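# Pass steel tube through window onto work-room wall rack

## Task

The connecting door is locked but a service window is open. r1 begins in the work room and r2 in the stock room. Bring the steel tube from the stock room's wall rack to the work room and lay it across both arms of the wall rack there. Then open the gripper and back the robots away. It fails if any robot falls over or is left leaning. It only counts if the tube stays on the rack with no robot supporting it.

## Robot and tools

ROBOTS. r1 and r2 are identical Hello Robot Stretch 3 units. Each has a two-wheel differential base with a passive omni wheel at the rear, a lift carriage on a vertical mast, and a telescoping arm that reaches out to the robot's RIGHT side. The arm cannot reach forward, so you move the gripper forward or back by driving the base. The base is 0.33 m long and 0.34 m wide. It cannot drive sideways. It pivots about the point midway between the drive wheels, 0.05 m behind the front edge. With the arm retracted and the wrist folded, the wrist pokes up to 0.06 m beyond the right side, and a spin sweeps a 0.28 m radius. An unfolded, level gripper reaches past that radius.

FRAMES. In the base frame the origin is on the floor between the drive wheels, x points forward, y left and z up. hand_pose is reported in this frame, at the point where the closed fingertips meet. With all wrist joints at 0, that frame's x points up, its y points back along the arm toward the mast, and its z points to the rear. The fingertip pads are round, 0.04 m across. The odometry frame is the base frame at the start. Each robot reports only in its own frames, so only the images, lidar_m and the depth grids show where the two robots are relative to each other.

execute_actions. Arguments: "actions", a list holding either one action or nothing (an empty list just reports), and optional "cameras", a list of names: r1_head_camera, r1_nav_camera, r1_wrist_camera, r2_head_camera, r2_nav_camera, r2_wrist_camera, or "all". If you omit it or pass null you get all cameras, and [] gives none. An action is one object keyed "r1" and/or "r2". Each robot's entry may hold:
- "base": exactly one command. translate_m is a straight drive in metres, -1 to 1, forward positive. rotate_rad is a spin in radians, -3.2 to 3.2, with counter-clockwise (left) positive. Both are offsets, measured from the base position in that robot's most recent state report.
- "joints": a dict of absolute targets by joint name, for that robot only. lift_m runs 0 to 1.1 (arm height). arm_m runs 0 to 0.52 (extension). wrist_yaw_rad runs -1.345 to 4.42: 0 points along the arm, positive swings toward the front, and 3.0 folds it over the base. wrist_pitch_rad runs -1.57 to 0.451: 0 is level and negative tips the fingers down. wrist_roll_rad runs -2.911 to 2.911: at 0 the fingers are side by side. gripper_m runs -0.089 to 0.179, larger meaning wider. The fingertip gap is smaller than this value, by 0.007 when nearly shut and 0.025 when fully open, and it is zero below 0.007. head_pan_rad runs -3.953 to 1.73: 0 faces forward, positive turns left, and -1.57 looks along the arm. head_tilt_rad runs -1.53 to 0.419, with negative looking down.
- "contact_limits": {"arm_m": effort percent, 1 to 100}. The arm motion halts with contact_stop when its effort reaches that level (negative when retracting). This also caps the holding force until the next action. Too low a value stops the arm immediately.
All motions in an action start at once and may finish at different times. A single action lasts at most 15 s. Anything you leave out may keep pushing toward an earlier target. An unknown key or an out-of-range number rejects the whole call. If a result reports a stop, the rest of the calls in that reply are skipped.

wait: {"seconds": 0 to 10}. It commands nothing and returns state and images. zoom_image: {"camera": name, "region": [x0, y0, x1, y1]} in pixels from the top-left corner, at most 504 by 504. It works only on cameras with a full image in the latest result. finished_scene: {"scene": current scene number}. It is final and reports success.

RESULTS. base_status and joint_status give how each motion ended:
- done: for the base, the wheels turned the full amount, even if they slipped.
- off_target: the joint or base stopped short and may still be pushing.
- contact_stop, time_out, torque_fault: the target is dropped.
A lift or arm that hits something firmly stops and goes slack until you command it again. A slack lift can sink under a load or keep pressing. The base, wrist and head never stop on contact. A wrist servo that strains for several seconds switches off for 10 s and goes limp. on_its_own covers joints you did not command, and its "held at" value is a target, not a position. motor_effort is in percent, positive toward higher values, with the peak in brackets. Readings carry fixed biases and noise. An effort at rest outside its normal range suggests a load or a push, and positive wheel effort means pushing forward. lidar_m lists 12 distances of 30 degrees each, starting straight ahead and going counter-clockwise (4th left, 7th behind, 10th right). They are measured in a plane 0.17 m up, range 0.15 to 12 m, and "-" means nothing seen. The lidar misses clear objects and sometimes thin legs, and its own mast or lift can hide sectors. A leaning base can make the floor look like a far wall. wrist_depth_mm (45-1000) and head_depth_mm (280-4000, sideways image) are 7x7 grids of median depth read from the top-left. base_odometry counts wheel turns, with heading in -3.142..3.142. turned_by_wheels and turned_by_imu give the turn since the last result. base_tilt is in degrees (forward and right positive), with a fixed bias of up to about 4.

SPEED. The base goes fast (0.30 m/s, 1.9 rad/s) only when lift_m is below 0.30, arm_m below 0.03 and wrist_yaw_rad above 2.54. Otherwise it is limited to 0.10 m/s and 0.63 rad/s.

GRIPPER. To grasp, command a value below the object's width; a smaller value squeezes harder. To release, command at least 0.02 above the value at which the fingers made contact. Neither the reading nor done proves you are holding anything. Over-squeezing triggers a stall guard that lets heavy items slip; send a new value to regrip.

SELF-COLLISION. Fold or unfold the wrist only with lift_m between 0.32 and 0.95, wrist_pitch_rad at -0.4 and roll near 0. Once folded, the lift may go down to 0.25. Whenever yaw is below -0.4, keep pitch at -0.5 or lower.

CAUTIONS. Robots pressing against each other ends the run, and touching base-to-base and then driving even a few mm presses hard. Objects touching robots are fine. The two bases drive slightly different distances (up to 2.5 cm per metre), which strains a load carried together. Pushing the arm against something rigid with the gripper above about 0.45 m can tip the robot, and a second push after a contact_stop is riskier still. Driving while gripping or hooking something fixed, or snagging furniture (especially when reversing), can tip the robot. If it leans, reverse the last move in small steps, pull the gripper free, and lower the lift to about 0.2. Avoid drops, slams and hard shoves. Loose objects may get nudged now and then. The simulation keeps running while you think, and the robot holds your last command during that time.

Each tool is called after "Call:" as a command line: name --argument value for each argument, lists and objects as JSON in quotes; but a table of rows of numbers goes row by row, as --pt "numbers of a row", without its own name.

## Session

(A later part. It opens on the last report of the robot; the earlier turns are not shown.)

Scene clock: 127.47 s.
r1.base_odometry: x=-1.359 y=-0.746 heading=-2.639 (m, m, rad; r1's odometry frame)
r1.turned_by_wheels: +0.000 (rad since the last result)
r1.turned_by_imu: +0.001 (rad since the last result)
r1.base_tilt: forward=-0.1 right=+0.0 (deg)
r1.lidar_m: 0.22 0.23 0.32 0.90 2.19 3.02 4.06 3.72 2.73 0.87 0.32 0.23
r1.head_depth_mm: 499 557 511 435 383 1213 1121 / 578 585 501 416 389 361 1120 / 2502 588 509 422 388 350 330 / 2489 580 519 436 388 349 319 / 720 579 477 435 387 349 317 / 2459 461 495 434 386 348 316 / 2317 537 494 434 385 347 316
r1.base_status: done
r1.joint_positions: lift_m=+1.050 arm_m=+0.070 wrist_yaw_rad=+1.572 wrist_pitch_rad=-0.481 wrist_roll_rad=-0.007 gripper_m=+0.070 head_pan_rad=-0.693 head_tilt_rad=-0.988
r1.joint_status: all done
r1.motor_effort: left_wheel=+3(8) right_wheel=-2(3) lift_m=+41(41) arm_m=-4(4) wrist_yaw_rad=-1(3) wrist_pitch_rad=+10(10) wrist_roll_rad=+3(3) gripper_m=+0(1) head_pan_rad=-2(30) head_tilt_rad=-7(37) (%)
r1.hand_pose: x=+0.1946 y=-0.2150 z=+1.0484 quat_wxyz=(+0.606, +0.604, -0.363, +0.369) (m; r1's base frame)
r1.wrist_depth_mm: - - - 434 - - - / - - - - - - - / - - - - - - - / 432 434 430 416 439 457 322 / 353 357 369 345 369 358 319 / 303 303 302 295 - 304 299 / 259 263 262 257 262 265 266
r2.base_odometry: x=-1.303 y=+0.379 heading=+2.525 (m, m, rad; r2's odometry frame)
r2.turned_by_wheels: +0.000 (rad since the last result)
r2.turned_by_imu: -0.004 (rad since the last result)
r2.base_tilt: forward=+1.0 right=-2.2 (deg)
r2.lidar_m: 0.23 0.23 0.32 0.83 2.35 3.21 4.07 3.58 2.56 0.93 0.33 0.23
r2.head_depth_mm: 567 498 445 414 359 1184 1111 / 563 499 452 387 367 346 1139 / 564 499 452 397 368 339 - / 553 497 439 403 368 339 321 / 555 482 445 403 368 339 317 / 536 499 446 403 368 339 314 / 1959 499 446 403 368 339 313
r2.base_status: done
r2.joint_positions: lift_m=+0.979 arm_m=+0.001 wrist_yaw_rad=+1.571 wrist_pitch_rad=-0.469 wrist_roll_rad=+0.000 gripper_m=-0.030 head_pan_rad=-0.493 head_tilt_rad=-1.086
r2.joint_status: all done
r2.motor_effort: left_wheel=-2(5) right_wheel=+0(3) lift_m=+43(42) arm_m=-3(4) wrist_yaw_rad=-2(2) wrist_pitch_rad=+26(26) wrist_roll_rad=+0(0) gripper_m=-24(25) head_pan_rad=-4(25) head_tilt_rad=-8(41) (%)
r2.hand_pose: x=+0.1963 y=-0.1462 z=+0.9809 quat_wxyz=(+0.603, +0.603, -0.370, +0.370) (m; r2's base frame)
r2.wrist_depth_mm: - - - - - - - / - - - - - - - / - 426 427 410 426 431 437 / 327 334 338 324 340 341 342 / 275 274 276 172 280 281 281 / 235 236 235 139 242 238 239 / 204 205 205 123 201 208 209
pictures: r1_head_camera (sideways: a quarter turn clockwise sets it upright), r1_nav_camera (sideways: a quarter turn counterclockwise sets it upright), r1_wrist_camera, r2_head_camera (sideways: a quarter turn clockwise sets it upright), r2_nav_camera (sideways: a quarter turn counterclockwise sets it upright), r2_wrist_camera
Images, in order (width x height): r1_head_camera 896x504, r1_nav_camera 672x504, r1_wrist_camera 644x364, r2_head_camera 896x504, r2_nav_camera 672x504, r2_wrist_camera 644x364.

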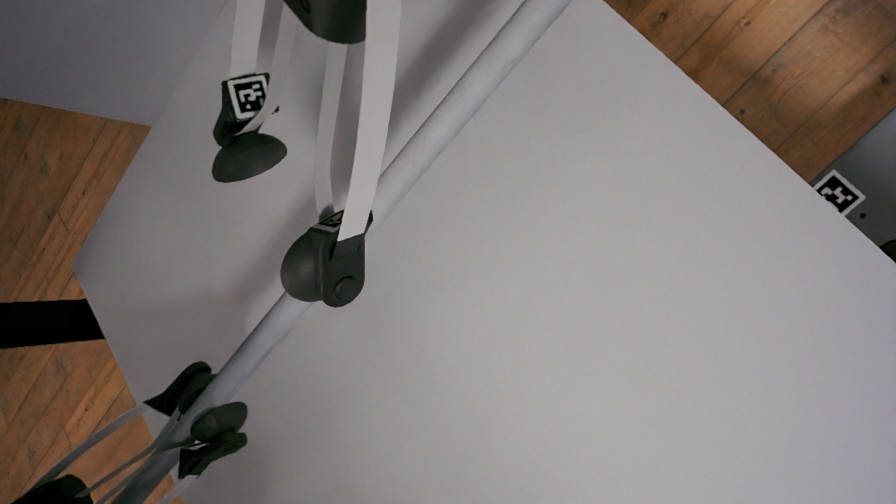

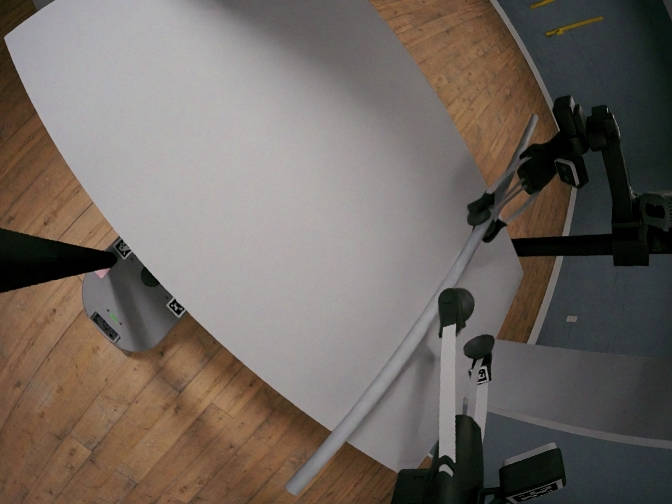

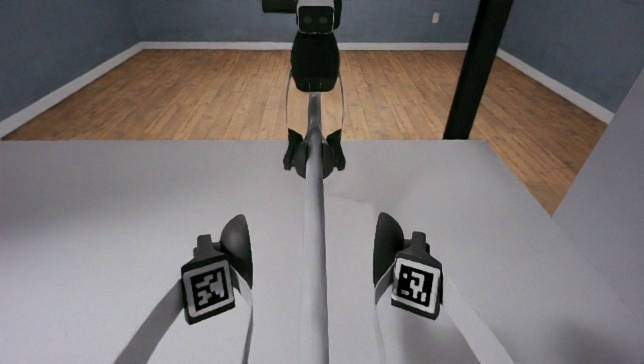

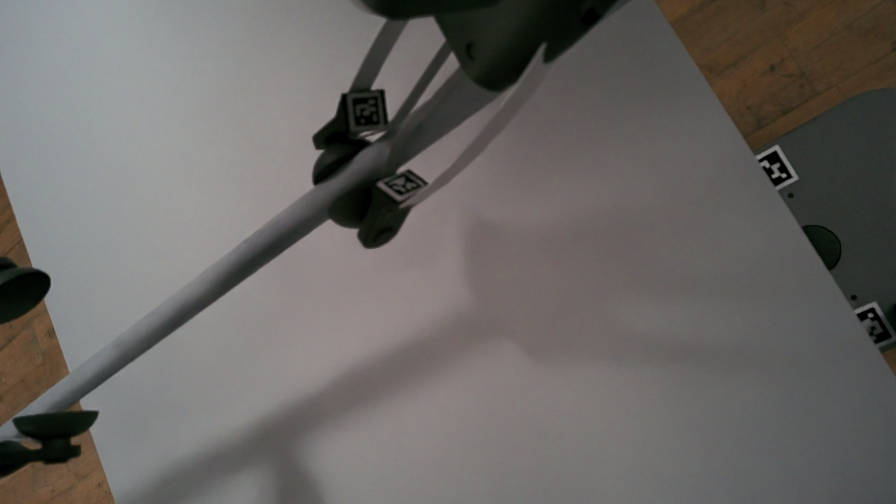

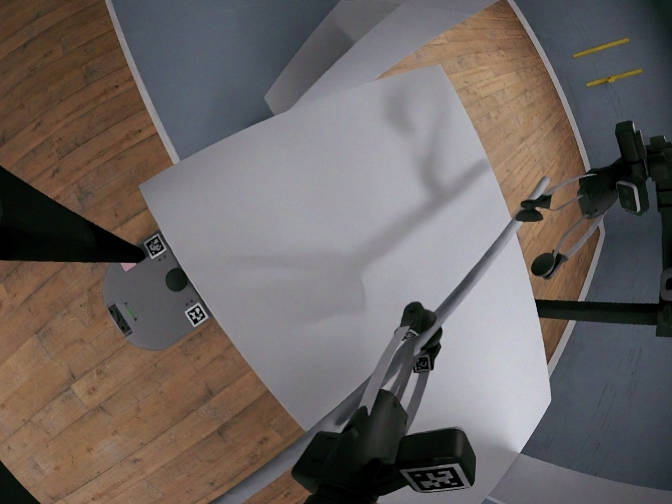

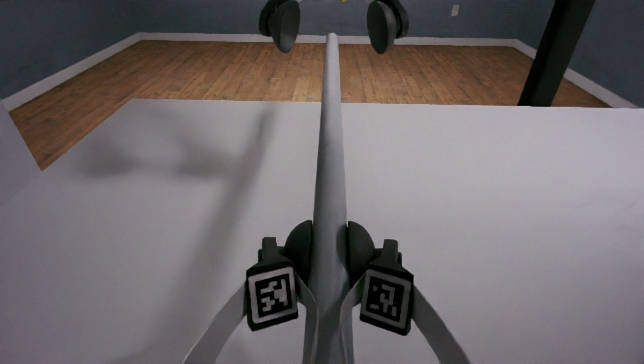

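Call:
execute_actions --actions '[{"r2":{"base":{"translate_m":0.055}},"r1":{"base":{"translate_m":0.05},"joints":{"lift_m":0.985,"gripper_m":0.05}}}]'

Scene clock: 131.77 s.
r1.base_odometry: x=-1.402 y=-0.770 heading=-2.639 (m, m, rad; r1's odometry frame)
r1.turned_by_wheels: +0.000 (rad since the last result)
r1.turned_by_imu: +0.001 (rad since the last result)
r1.base_tilt: forward=-0.1 right=+0.0 (deg)
r1.lidar_m: 0.18 0.18 0.25 0.70 2.20 3.02 4.12 3.71 2.73 0.67 0.25 0.18
r1.head_depth_mm: 507 556 512 - 378 351 1090 / 2516 584 511 416 389 350 322 / 2488 582 509 422 389 350 318 / 651 580 478 428 388 349 317 / 2450 566 410 435 387 349 317 / 2474 438 486 434 386 348 316 / 390 537 494 433 385 347 315
r1.base_status: done
r1.joint_positions: lift_m=+0.985 arm_m=+0.070 wrist_yaw_rad=+1.572 wrist_pitch_rad=-0.481 wrist_roll_rad=-0.007 gripper_m=+0.050 head_pan_rad=-0.693 head_tilt_rad=-0.988
r1.joint_status: all done
r1.motor_effort: left_wheel=+3(10) right_wheel=-2(5) lift_m=+22(36) arm_m=-4(4) wrist_yaw_rad=-1(1) wrist_pitch_rad=+9(10) wrist_roll_rad=+3(3) gripper_m=+0(85) head_pan_rad=-2(2) head_tilt_rad=-7(8) (%)
r1.hand_pose: x=+0.1947 y=-0.2150 z=+0.9842 quat_wxyz=(+0.606, +0.604, -0.364, +0.369) (m; r1's base frame)
r1.wrist_depth_mm: - - - 284 - - - / - - - - - - - / 412 414 411 247 424 427 - / 326 329 329 226 330 330 350 / 266 268 281 255 278 273 275 / 228 229 - 217 239 231 233 / 198 199 199 189 200 202 201
r2.base_odometry: x=-1.348 y=+0.411 heading=+2.525 (m, m, rad; r2's odometry frame)
r2.turned_by_wheels: +0.000 (rad since the last result)
r2.turned_by_imu: -0.001 (rad since the last result)
r2.base_tilt: forward=+0.9 right=-2.1 (deg)
r2.lidar_m: 0.17 0.18 0.24 0.63 2.36 3.19 4.13 3.61 2.57 0.71 0.24 0.18
r2.head_depth_mm: 565 498 445 414 358 339 1082 / 564 498 452 387 368 338 316 / 565 497 452 397 368 338 313 / 1988 392 438 403 368 339 313 / 424 401 433 403 368 339 314 / 370 497 445 403 368 338 313 / 2015 498 446 403 368 339 313
r2.base_status: done
r2.joint_positions: lift_m=+0.979 arm_m=+0.001 wrist_yaw_rad=+1.571 wrist_pitch_rad=-0.469 wrist_roll_rad=+0.000 gripper_m=-0.030 head_pan_rad=-0.493 head_tilt_rad=-1.087
r2.joint_status: not commanded
r2.motor_effort: left_wheel=-1(5) right_wheel=+1(4) lift_m=+43(42) arm_m=-4(3) wrist_yaw_rad=-2(2) wrist_pitch_rad=+26(26) wrist_roll_rad=+0(0) gripper_m=-24(24) head_pan_rad=-4(4) head_tilt_rad=-8(8) (%)
r2.hand_pose: x=+0.1963 y=-0.1462 z=+0.9809 quat_wxyz=(+0.603, +0.603, -0.370, +0.370) (m; r2's base frame)
r2.wrist_depth_mm: - - - 281 - - - / - - - - - - 472 / - 423 428 264 412 436 437 / 339 334 335 311 327 343 341 / 274 276 277 172 282 281 282 / 235 236 236 139 242 238 240 / 204 204 206 123 201 208 206
pictures: r1_head_camera (sideways: a quarter turn clockwise sets it upright), r1_nav_camera (sideways: a quarter turn counterclockwise sets it upright), r1_wrist_camera, r2_head_camera (sideways: a quarter turn clockwise sets it upright), r2_nav_camera (sideways: a quarter turn counterclockwise sets it upright), r2_wrist_camera
Images, in order (width x height): r1_head_camera 896x504, r1_nav_camera 672x504, r1_wrist_camera 644x364, r2_head_camera 896x504, r2_nav_camera 672x504, r2_wrist_camera 644x364.

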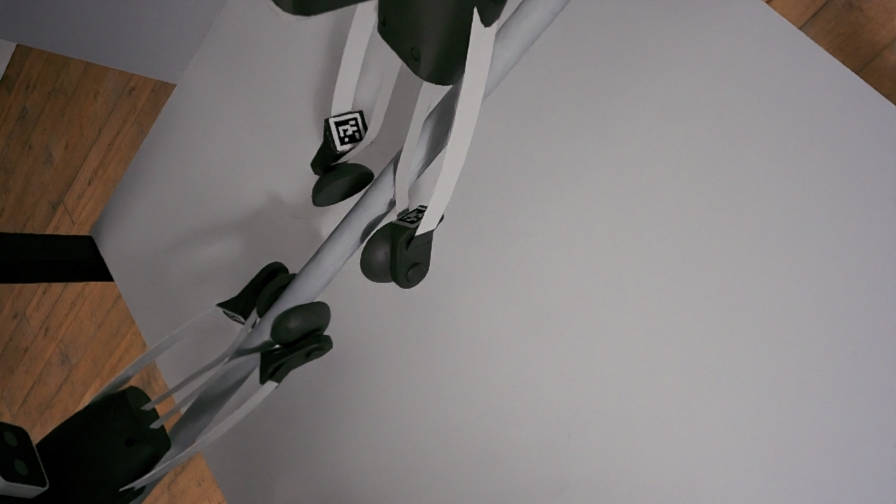

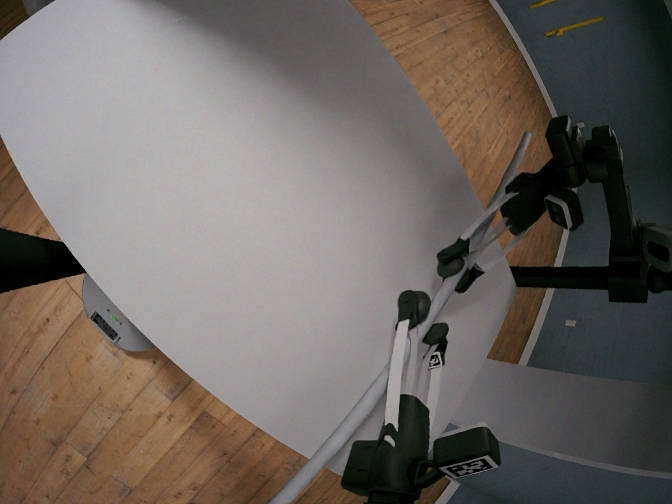

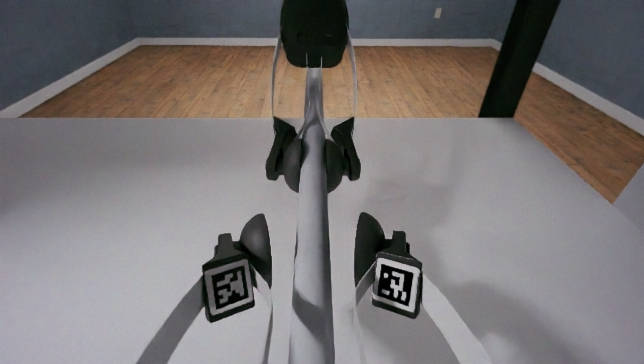

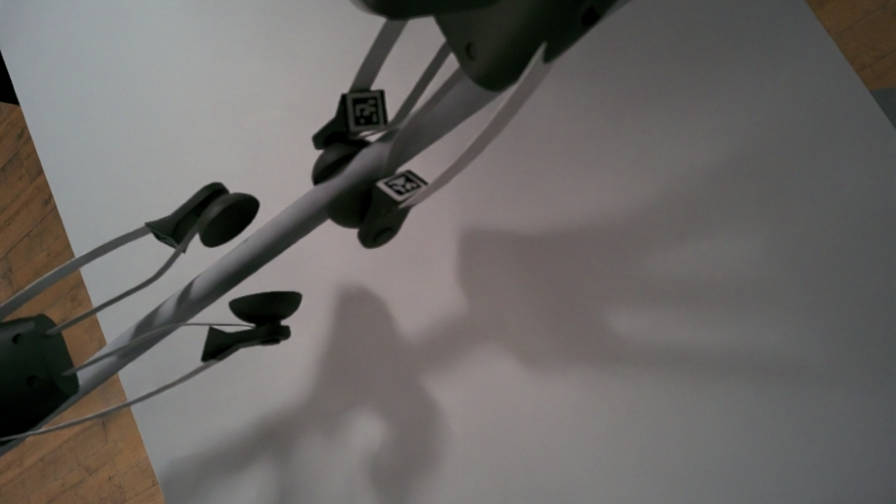

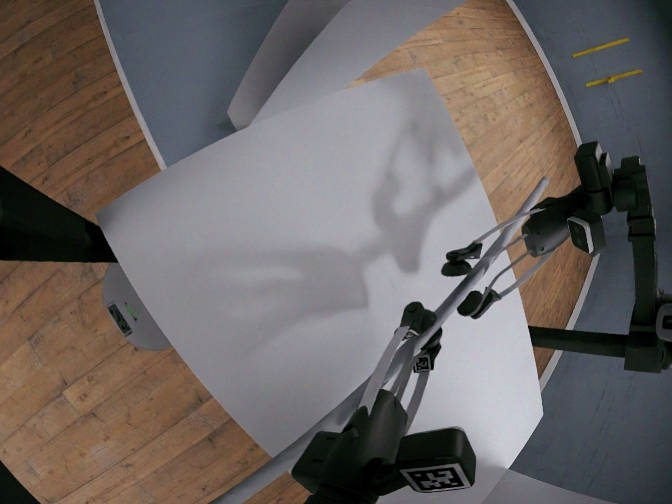

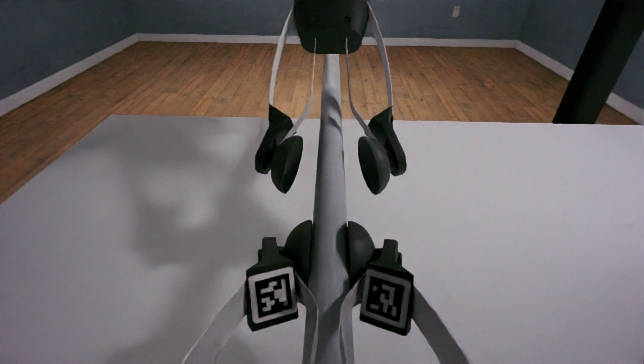

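Call:
execute_actions --actions '[{"r2":{"base":{"translate_m":0.008}},"r1":{"base":{"translate_m":0.01},"joints":{"lift_m":0.983,"gripper_m":0.035}}}]' --cameras '["r2_head_camera"]'

Call:
execute_actions --actions '[{"r1":{"joints":{"gripper_m":-0.033}}}]' --cameras '["r2_head_camera","r1_head_camera","r1_wrist_camera"]'

Scene clock: 136.63 s.
r1.base_odometry: x=-1.411 y=-0.775 heading=-2.639 (m, m, rad; r1's odometry frame)
r1.turned_by_wheels: +0.000 (rad since the last result)
r1.turned_by_imu: +0.001 (rad since the last result)
r1.base_tilt: forward=-0.1 right=+0.0 (deg)
r1.lidar_m: 0.17 0.17 0.23 0.66 2.20 3.02 4.13 3.72 2.73 0.63 0.23 0.17
r1.head_depth_mm: 517 556 511 - 378 351 331 / 2488 584 511 416 389 350 318 / 2501 581 509 422 389 350 318 / 643 580 422 429 387 349 317 / 2478 565 405 435 387 348 317 / 2389 434 495 434 386 348 316 / 381 549 494 432 385 347 315
r1.base_status: done
r1.joint_positions: lift_m=+0.983 arm_m=+0.070 wrist_yaw_rad=+1.572 wrist_pitch_rad=-0.481 wrist_roll_rad=-0.007 gripper_m=+0.035 head_pan_rad=-0.693 head_tilt_rad=-0.988
r1.joint_status: all done
r1.motor_effort: left_wheel=+3(8) right_wheel=-2(4) lift_m=+22(23) arm_m=-4(4) wrist_yaw_rad=-1(2) wrist_pitch_rad=+9(9) wrist_roll_rad=+3(3) gripper_m=+0(69) head_pan_rad=-2(2) head_tilt_rad=-8(8) (%)
r1.hand_pose: x=+0.1947 y=-0.2150 z=+0.9822 quat_wxyz=(+0.606, +0.604, -0.364, +0.369) (m; r1's base frame)
r1.wrist_depth_mm: - - - 266 - - - / - - - - - - - / 409 414 419 277 415 424 - / 321 323 324 205 324 327 - / 265 265 276 169 271 270 272 / 227 226 229 141 235 227 230 / 196 198 197 123 200 199 201
r2.base_odometry: x=-1.355 y=+0.416 heading=+2.524 (m, m, rad; r2's odometry frame)
r2.turned_by_wheels: +0.000 (rad since the last result)
r2.turned_by_imu: -0.001 (rad since the last result)
r2.base_tilt: forward=+0.9 right=-2.1 (deg)
r2.lidar_m: 0.16 0.17 0.23 0.60 2.36 3.20 4.13 3.57 2.57 0.67 0.23 0.17
r2.head_depth_mm: 565 497 445 414 359 338 320 / 564 498 452 387 368 338 313 / 564 498 393 398 368 338 313 / 2029 474 426 403 368 339 313 / 368 409 439 403 368 339 313 / 355 497 446 403 368 339 313 / 2025 498 446 404 369 338 313
r2.base_status: done
r2.joint_positions: lift_m=+0.979 arm_m=+0.001 wrist_yaw_rad=+1.571 wrist_pitch_rad=-0.469 wrist_roll_rad=+0.000 gripper_m=-0.030 head_pan_rad=-0.493 head_tilt_rad=-1.087
r2.joint_status: not commanded
r2.motor_effort: left_wheel=-2(6) right_wheel=+0(3) lift_m=+42(42) arm_m=-2(3) wrist_yaw_rad=-1(2) wrist_pitch_rad=+26(25) wrist_roll_rad=+0(0) gripper_m=-25(25) head_pan_rad=-4(4) head_tilt_rad=-8(8) (%)
r2.hand_pose: x=+0.1963 y=-0.1462 z=+0.9809 quat_wxyz=(+0.603, +0.603, -0.370, +0.370) (m; r2's base frame)
r2.wrist_depth_mm: - - - 267 - - - / - - - - - - 448 / - 423 425 279 412 433 442 / 340 333 333 215 325 342 344 / 274 275 278 172 281 278 282 / 234 235 236 140 242 237 240 / 205 204 204 124 202 207 208
pictures: r2_head_camera (sideways: a quarter turn clockwise sets it upright)
Images, in order (width x height): r2_head_camera 896x504.

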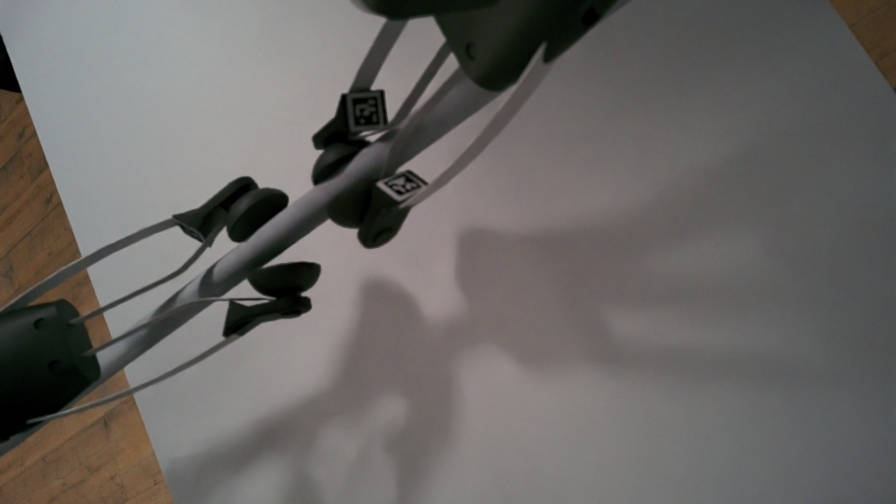

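Scene clock: 137.80 s.
r1.base_odometry: x=-1.411 y=-0.775 heading=-2.639 (m, m, rad; r1's odometry frame)
r1.turned_by_wheels: +0.000 (rad since the last result)
r1.turned_by_imu: +0.000 (rad since the last result)
r1.base_tilt: forward=+0.0 right=+0.0 (deg)
r1.lidar_m: 0.16 0.17 0.24 0.66 2.20 3.03 4.13 3.72 2.74 0.63 0.23 0.17
r1.head_depth_mm: 517 556 511 - 384 351 331 / 2486 584 510 416 389 350 318 / 2487 582 509 422 388 350 318 / 642 580 411 429 388 349 317 / 2465 566 402 435 387 348 316 / 2395 419 495 434 386 348 316 / 379 549 495 433 386 347 315
r1.base_status: not commanded
r1.joint_positions: lift_m=+0.983 arm_m=+0.070 wrist_yaw_rad=+1.572 wrist_pitch_rad=-0.472 wrist_roll_rad=-0.006 gripper_m=-0.032 head_pan_rad=-0.693 head_tilt_rad=-0.988
r1.joint_status: all done
r1.motor_effort: left_wheel=+3(4) right_wheel=-3(3) lift_m=+22(23) arm_m=-4(4) wrist_yaw_rad=-1(1) wrist_pitch_rad=+6(10) wrist_roll_rad=+2(3) gripper_m=-23(100) head_pan_rad=-2(2) head_tilt_rad=-7(6) (%)
r1.hand_pose: x=+0.1958 y=-0.2152 z=+0.9840 quat_wxyz=(+0.604, +0.602, -0.367, +0.371) (m; r1's base frame)
r1.wrist_depth_mm: - - - 266 - - - / - - - - - - - / 420 421 425 383 427 432 - / 329 329 329 199 334 332 - / 268 270 272 163 273 272 272 / 230 228 238 135 234 232 231 / 199 199 198 123 200 200 201
r2.base_odometry: x=-1.355 y=+0.416 heading=+2.524 (m, m, rad; r2's odometry frame)
r2.turned_by_wheels: +0.000 (rad since the last result)
r2.turned_by_imu: +0.000 (rad since the last result)
r2.base_tilt: forward=+0.9 right=-2.2 (deg)
r2.lidar_m: 0.16 0.17 0.23 0.60 2.36 3.20 4.12 3.59 2.57 0.68 0.23 0.17
r2.head_depth_mm: 564 497 452 414 359 339 320 / 565 497 452 387 368 338 313 / 564 497 351 397 368 339 313 / 2039 378 425 403 368 338 314 / 364 401 439 404 368 339 313 / 354 499 446 403 368 338 313 / 2039 498 446 403 368 339 313
r2.base_status: not commanded
r2.joint_positions: lift_m=+0.979 arm_m=+0.001 wrist_yaw_rad=+1.571 wrist_pitch_rad=-0.454 wrist_roll_rad=+0.000 gripper_m=-0.030 head_pan_rad=-0.493 head_tilt_rad=-1.087
r2.joint_status: not commanded
r2.motor_effort: left_wheel=-1(2) right_wheel=-1(0) lift_m=+42(43) arm_m=-4(3) wrist_yaw_rad=-1(2) wrist_pitch_rad=+18(26) wrist_roll_rad=+0(0) gripper_m=-24(24) head_pan_rad=-3(4) head_tilt_rad=-8(8) (%)
r2.hand_pose: x=+0.1983 y=-0.1462 z=+0.9840 quat_wxyz=(+0.600, +0.600, -0.374, +0.375) (m; r2's base frame)
r2.wrist_depth_mm: - - - 267 - - - / - - - - - - 451 / - 440 440 287 - - 451 / 355 344 344 204 350 352 353 / 281 282 283 172 286 288 289 / 238 239 241 139 246 242 244 / 207 208 209 123 205 211 211
pictures: r1_head_camera (sideways: a quarter turn clockwise sets it upright), r1_wrist_camera, r2_head_camera (sideways: a quarter turn clockwise sets it upright)
Images, in order (width x height): r1_head_camera 896x504, r1_wrist_camera 644x364, r2_head_camera 896x504.

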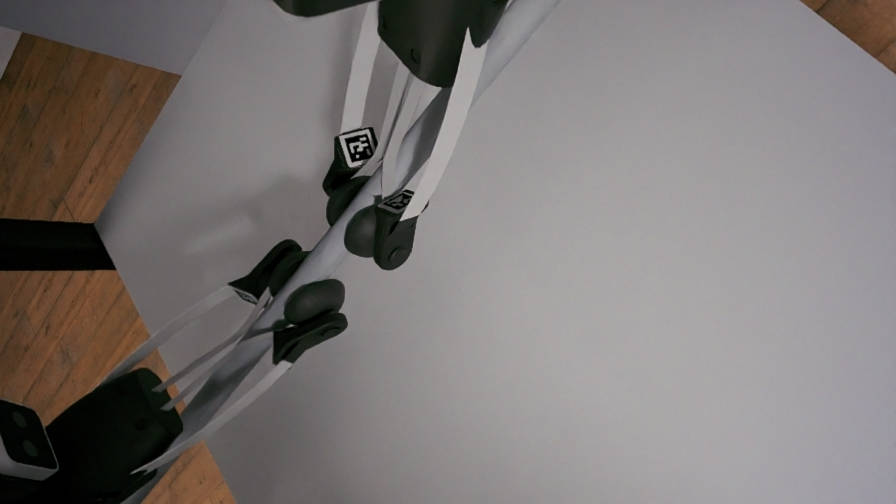

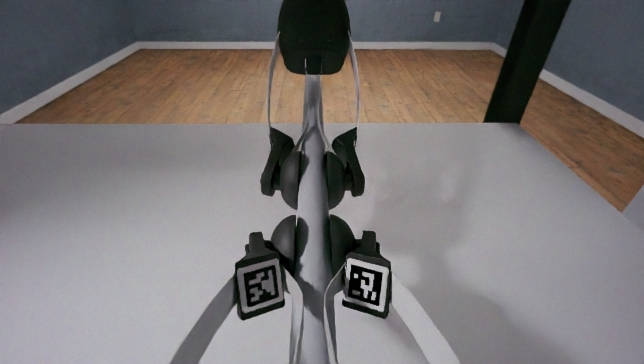

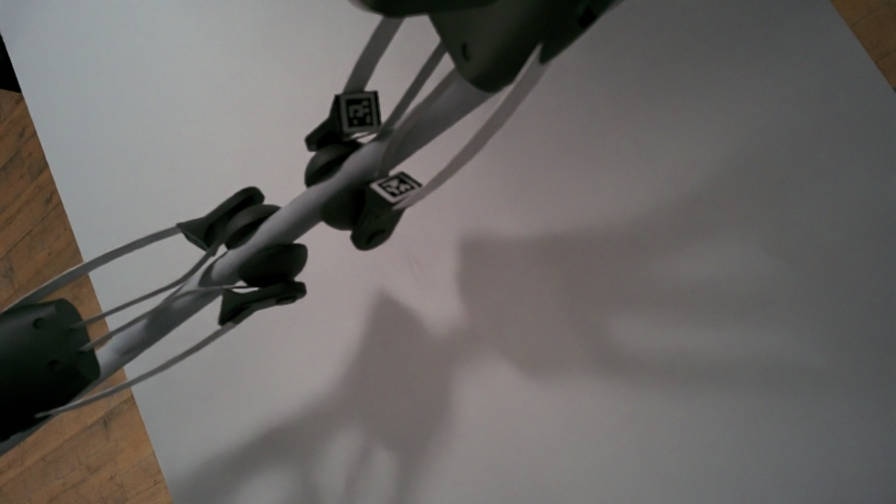

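Call:
execute_actions --actions '[{"r2":{"joints":{"gripper_m":0.07,"wrist_pitch_rad":-0.45}},"r1":{"joints":{"wrist_pitch_rad":-0.43}}}]' --cameras '["r1_head_camera","r1_wrist_camera"]'

Scene clock: 141.17 s.
r1.base_odometry: x=-1.411 y=-0.775 heading=-2.639 (m, m, rad; r1's odometry frame)
r1.turned_by_wheels: +0.000 (rad since the last result)
r1.turned_by_imu: +0.000 (rad since the last result)
r1.base_tilt: forward=+0.0 right=+0.0 (deg)
r1.lidar_m: 0.17 0.17 0.23 0.66 2.20 3.03 4.13 3.73 2.73 0.63 0.23 0.17
r1.head_depth_mm: 517 557 507 - 390 351 331 / 2492 584 510 415 389 350 318 / 2492 582 509 422 388 349 318 / 641 580 434 429 388 349 317 / 2469 565 441 435 387 348 317 / 2335 539 475 434 386 348 316 / 380 536 494 433 386 347 315
r1.base_status: not commanded
r1.joint_positions: lift_m=+0.983 arm_m=+0.070 wrist_yaw_rad=+1.572 wrist_pitch_rad=-0.489 wrist_roll_rad=-0.006 gripper_m=-0.032 head_pan_rad=-0.693 head_tilt_rad=-0.988
r1.joint_status: wrist_pitch_rad off_target (ended at -0.489, target -0.430)
r1.motor_effort: left_wheel=+3(4) right_wheel=-2(4) lift_m=+26(26) arm_m=-4(4) wrist_yaw_rad=-1(2) wrist_pitch_rad=+26(30) wrist_roll_rad=+2(2) gripper_m=-23(24) head_pan_rad=-2(2) head_tilt_rad=-8(8) (%)
r1.hand_pose: x=+0.1935 y=-0.2152 z=+0.9803 quat_wxyz=(+0.607, +0.605, -0.362, +0.366) (m; r1's base frame)
r1.wrist_depth_mm: - - - 264 - - - / - - - - - - - / 395 399 386 384 406 404 - / 320 317 293 296 307 318 351 / 261 263 263 170 265 264 267 / 223 223 230 134 225 224 227 / 193 194 196 119 197 196 196
r2.base_odometry: x=-1.355 y=+0.416 heading=+2.524 (m, m, rad; r2's odometry frame)
r2.turned_by_wheels: +0.000 (rad since the last result)
r2.turned_by_imu: -0.001 (rad since the last result)
r2.base_tilt: forward=+0.9 right=-2.2 (deg)
r2.lidar_m: 0.16 0.17 0.23 0.60 2.35 3.18 4.15 3.59 2.58 0.68 0.23 0.17
r2.head_depth_mm: 564 498 452 415 319 334 320 / 564 498 458 397 364 338 313 / 566 498 439 398 368 338 313 / 2016 384 409 398 368 339 313 / 367 392 439 403 368 339 313 / 356 499 446 403 368 339 313 / 2023 499 446 403 368 338 313
r2.base_status: not commanded
r2.joint_positions: lift_m=+0.980 arm_m=+0.001 wrist_yaw_rad=+1.571 wrist_pitch_rad=-0.468 wrist_roll_rad=+0.000 gripper_m=+0.070 head_pan_rad=-0.493 head_tilt_rad=-1.087
r2.joint_status: all done
r2.motor_effort: left_wheel=-1(2) right_wheel=+0(0) lift_m=+40(42) arm_m=-2(3) wrist_yaw_rad=-2(2) wrist_pitch_rad=+10(18) wrist_roll_rad=+0(0) gripper_m=+0(99) head_pan_rad=-4(4) head_tilt_rad=-8(8) (%)
r2.hand_pose: x=+0.1964 y=-0.1462 z=+0.9811 quat_wxyz=(+0.603, +0.602, -0.370, +0.370) (m; r2's base frame)
r2.wrist_depth_mm: - - - 268 - - - / - - - - - - 449 / - 427 432 249 433 443 438 / 344 337 338 209 340 341 344 / 277 277 288 270 290 282 282 / 235 237 - 230 239 240 241 / 205 205 207 149 207 208 208
pictures: r1_head_camera (sideways: a quarter turn clockwise sets it upright), r1_wrist_camera
Images, in order (width x height): r1_head_camera 896x504, r1_wrist_camera 644x364.

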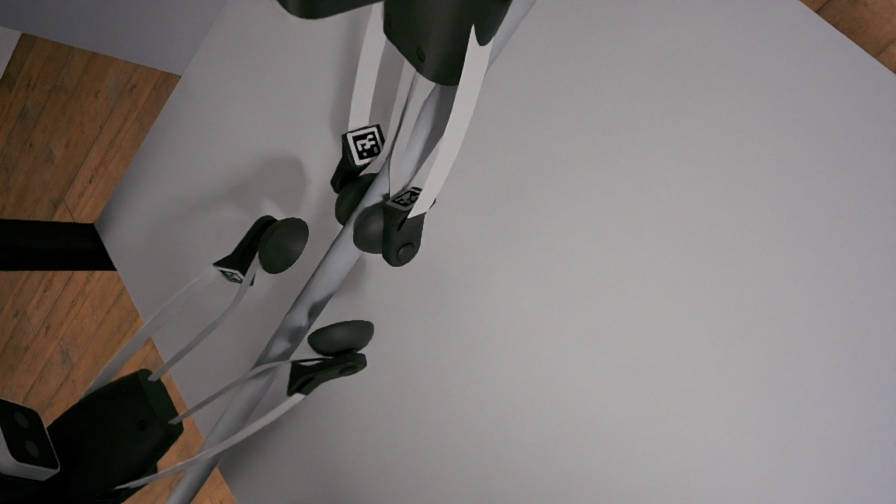

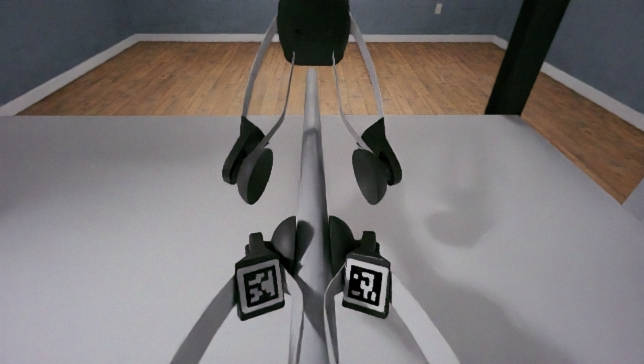

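Call:
execute_actions --actions '[{"r2":{"base":{"translate_m":-0.3},"joints":{"lift_m":1.06}},"r1":{"base":{"translate_m":-0.74},"joints":{"wrist_pitch_rad":-0.36}}}]' --cameras '["r1_nav_camera","r1_wrist_camera"]'

Scene clock: 153.07 s.
r1.base_odometry: x=-0.763 y=-0.418 heading=-2.639 (m, m, rad; r1's odometry frame)
r1.turned_by_wheels: +0.000 (rad since the last result)
r1.turned_by_imu: +0.002 (rad since the last result)
r1.base_tilt: forward=+0.0 right=+0.1 (deg)
r1.lidar_m: 0.90 0.93 1.28 2.12 2.20 3.02 3.39 3.54 2.73 2.63 1.27 0.93
r1.head_depth_mm: 1681 2003 1780 - 1373 1238 1126 / 1474 1841 1799 1470 1377 1235 1117 / 1305 1591 1808 1515 1363 1233 1149 / 1172 1403 1620 1538 1369 1225 1142 / 1061 1245 1486 1533 1361 1233 1117 / 760 1083 1339 1510 1370 1227 1116 / 725 1017 1203 1441 1360 1223 1112
r1.base_status: done
r1.joint_positions: lift_m=+0.983 arm_m=+0.070 wrist_yaw_rad=+1.572 wrist_pitch_rad=-0.424 wrist_roll_rad=-0.006 gripper_m=-0.032 head_pan_rad=-0.693 head_tilt_rad=-0.988
r1.joint_status: wrist_pitch_rad off_target (ended at -0.424, target -0.360)
r1.motor_effort: left_wheel=+4(5) right_wheel=-2(6) lift_m=+26(26) arm_m=-4(4) wrist_yaw_rad=-1(2) wrist_pitch_rad=+28(33) wrist_roll_rad=+2(2) gripper_m=-23(24) head_pan_rad=-2(2) head_tilt_rad=-7(8) (%)
r1.hand_pose: x=+0.2023 y=-0.2151 z=+0.9946 quat_wxyz=(+0.595, +0.593, -0.381, +0.385) (m; r1's base frame)
r1.wrist_depth_mm: 767 - - - 956 735 743 / 685 690 696 702 718 808 801 / 856 856 890 862 894 894 926 / 934 942 969 960 961 991 - / - - - 170 - - - / - - - 134 - - - / - - - 119 - - -
r2.base_odometry: x=-1.110 y=+0.242 heading=+2.524 (m, m, rad; r2's odometry frame)
r2.turned_by_wheels: +0.000 (rad since the last result)
r2.turned_by_imu: -0.002 (rad since the last result)
r2.base_tilt: forward=+0.9 right=-2.1 (deg)
r2.lidar_m: 0.46 0.48 0.65 1.70 2.35 3.19 3.84 3.57 2.58 1.83 0.66 0.48
r2.head_depth_mm: 564 514 1098 1398 1312 1211 1116 / 565 505 978 1400 1317 1209 1137 / 564 498 467 1270 1313 1220 - / 564 507 455 1099 1316 1204 - / 565 498 446 963 1284 1208 1143 / 566 499 445 864 1224 1205 1112 / 566 499 445 420 1070 1208 1121
r2.base_status: done
r2.joint_positions: lift_m=+1.060 arm_m=+0.001 wrist_yaw_rad=+1.571 wrist_pitch_rad=-0.467 wrist_roll_rad=+0.000 gripper_m=+0.070 head_pan_rad=-0.493 head_tilt_rad=-1.087
r2.joint_status: all done
r2.motor_effort: left_wheel=-1(7) right_wheel=+0(2) lift_m=+40(42) arm_m=-3(3) wrist_yaw_rad=-2(2) wrist_pitch_rad=+9(10) wrist_roll_rad=+0(0) gripper_m=+0(0) head_pan_rad=-4(4) head_tilt_rad=-8(8) (%)
r2.hand_pose: x=+0.1966 y=-0.1462 z=+1.0615 quat_wxyz=(+0.602, +0.602, -0.370, +0.371) (m; r2's base frame)
r2.wrist_depth_mm: 362 - - - - - - / 390 513 - - - - - / 431 517 617 619 611 619 627 / 481 476 480 485 483 484 492 / 535 394 410 393 415 402 401 / 332 337 - 336 336 340 341 / 713 718 709 331 326 320 319
pictures: r1_nav_camera (sideways: a quarter turn counterclockwise sets it upright), r1_wrist_camera
Images, in order (width x height): r1_nav_camera 672x504, r1_wrist_camera 644x364.

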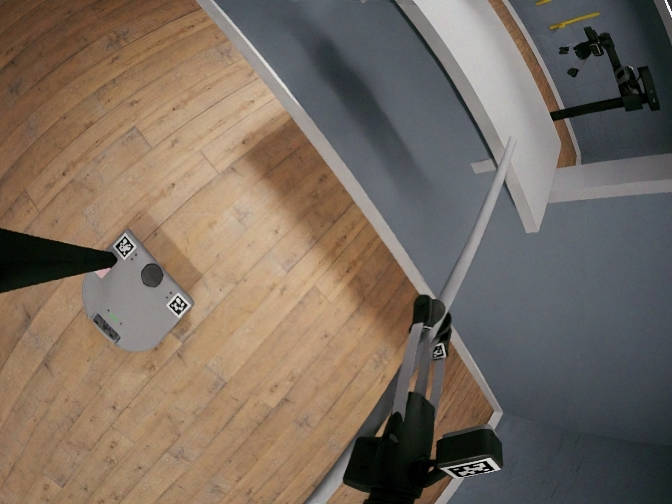

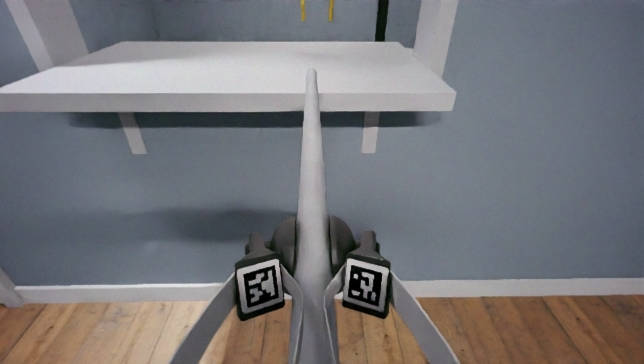

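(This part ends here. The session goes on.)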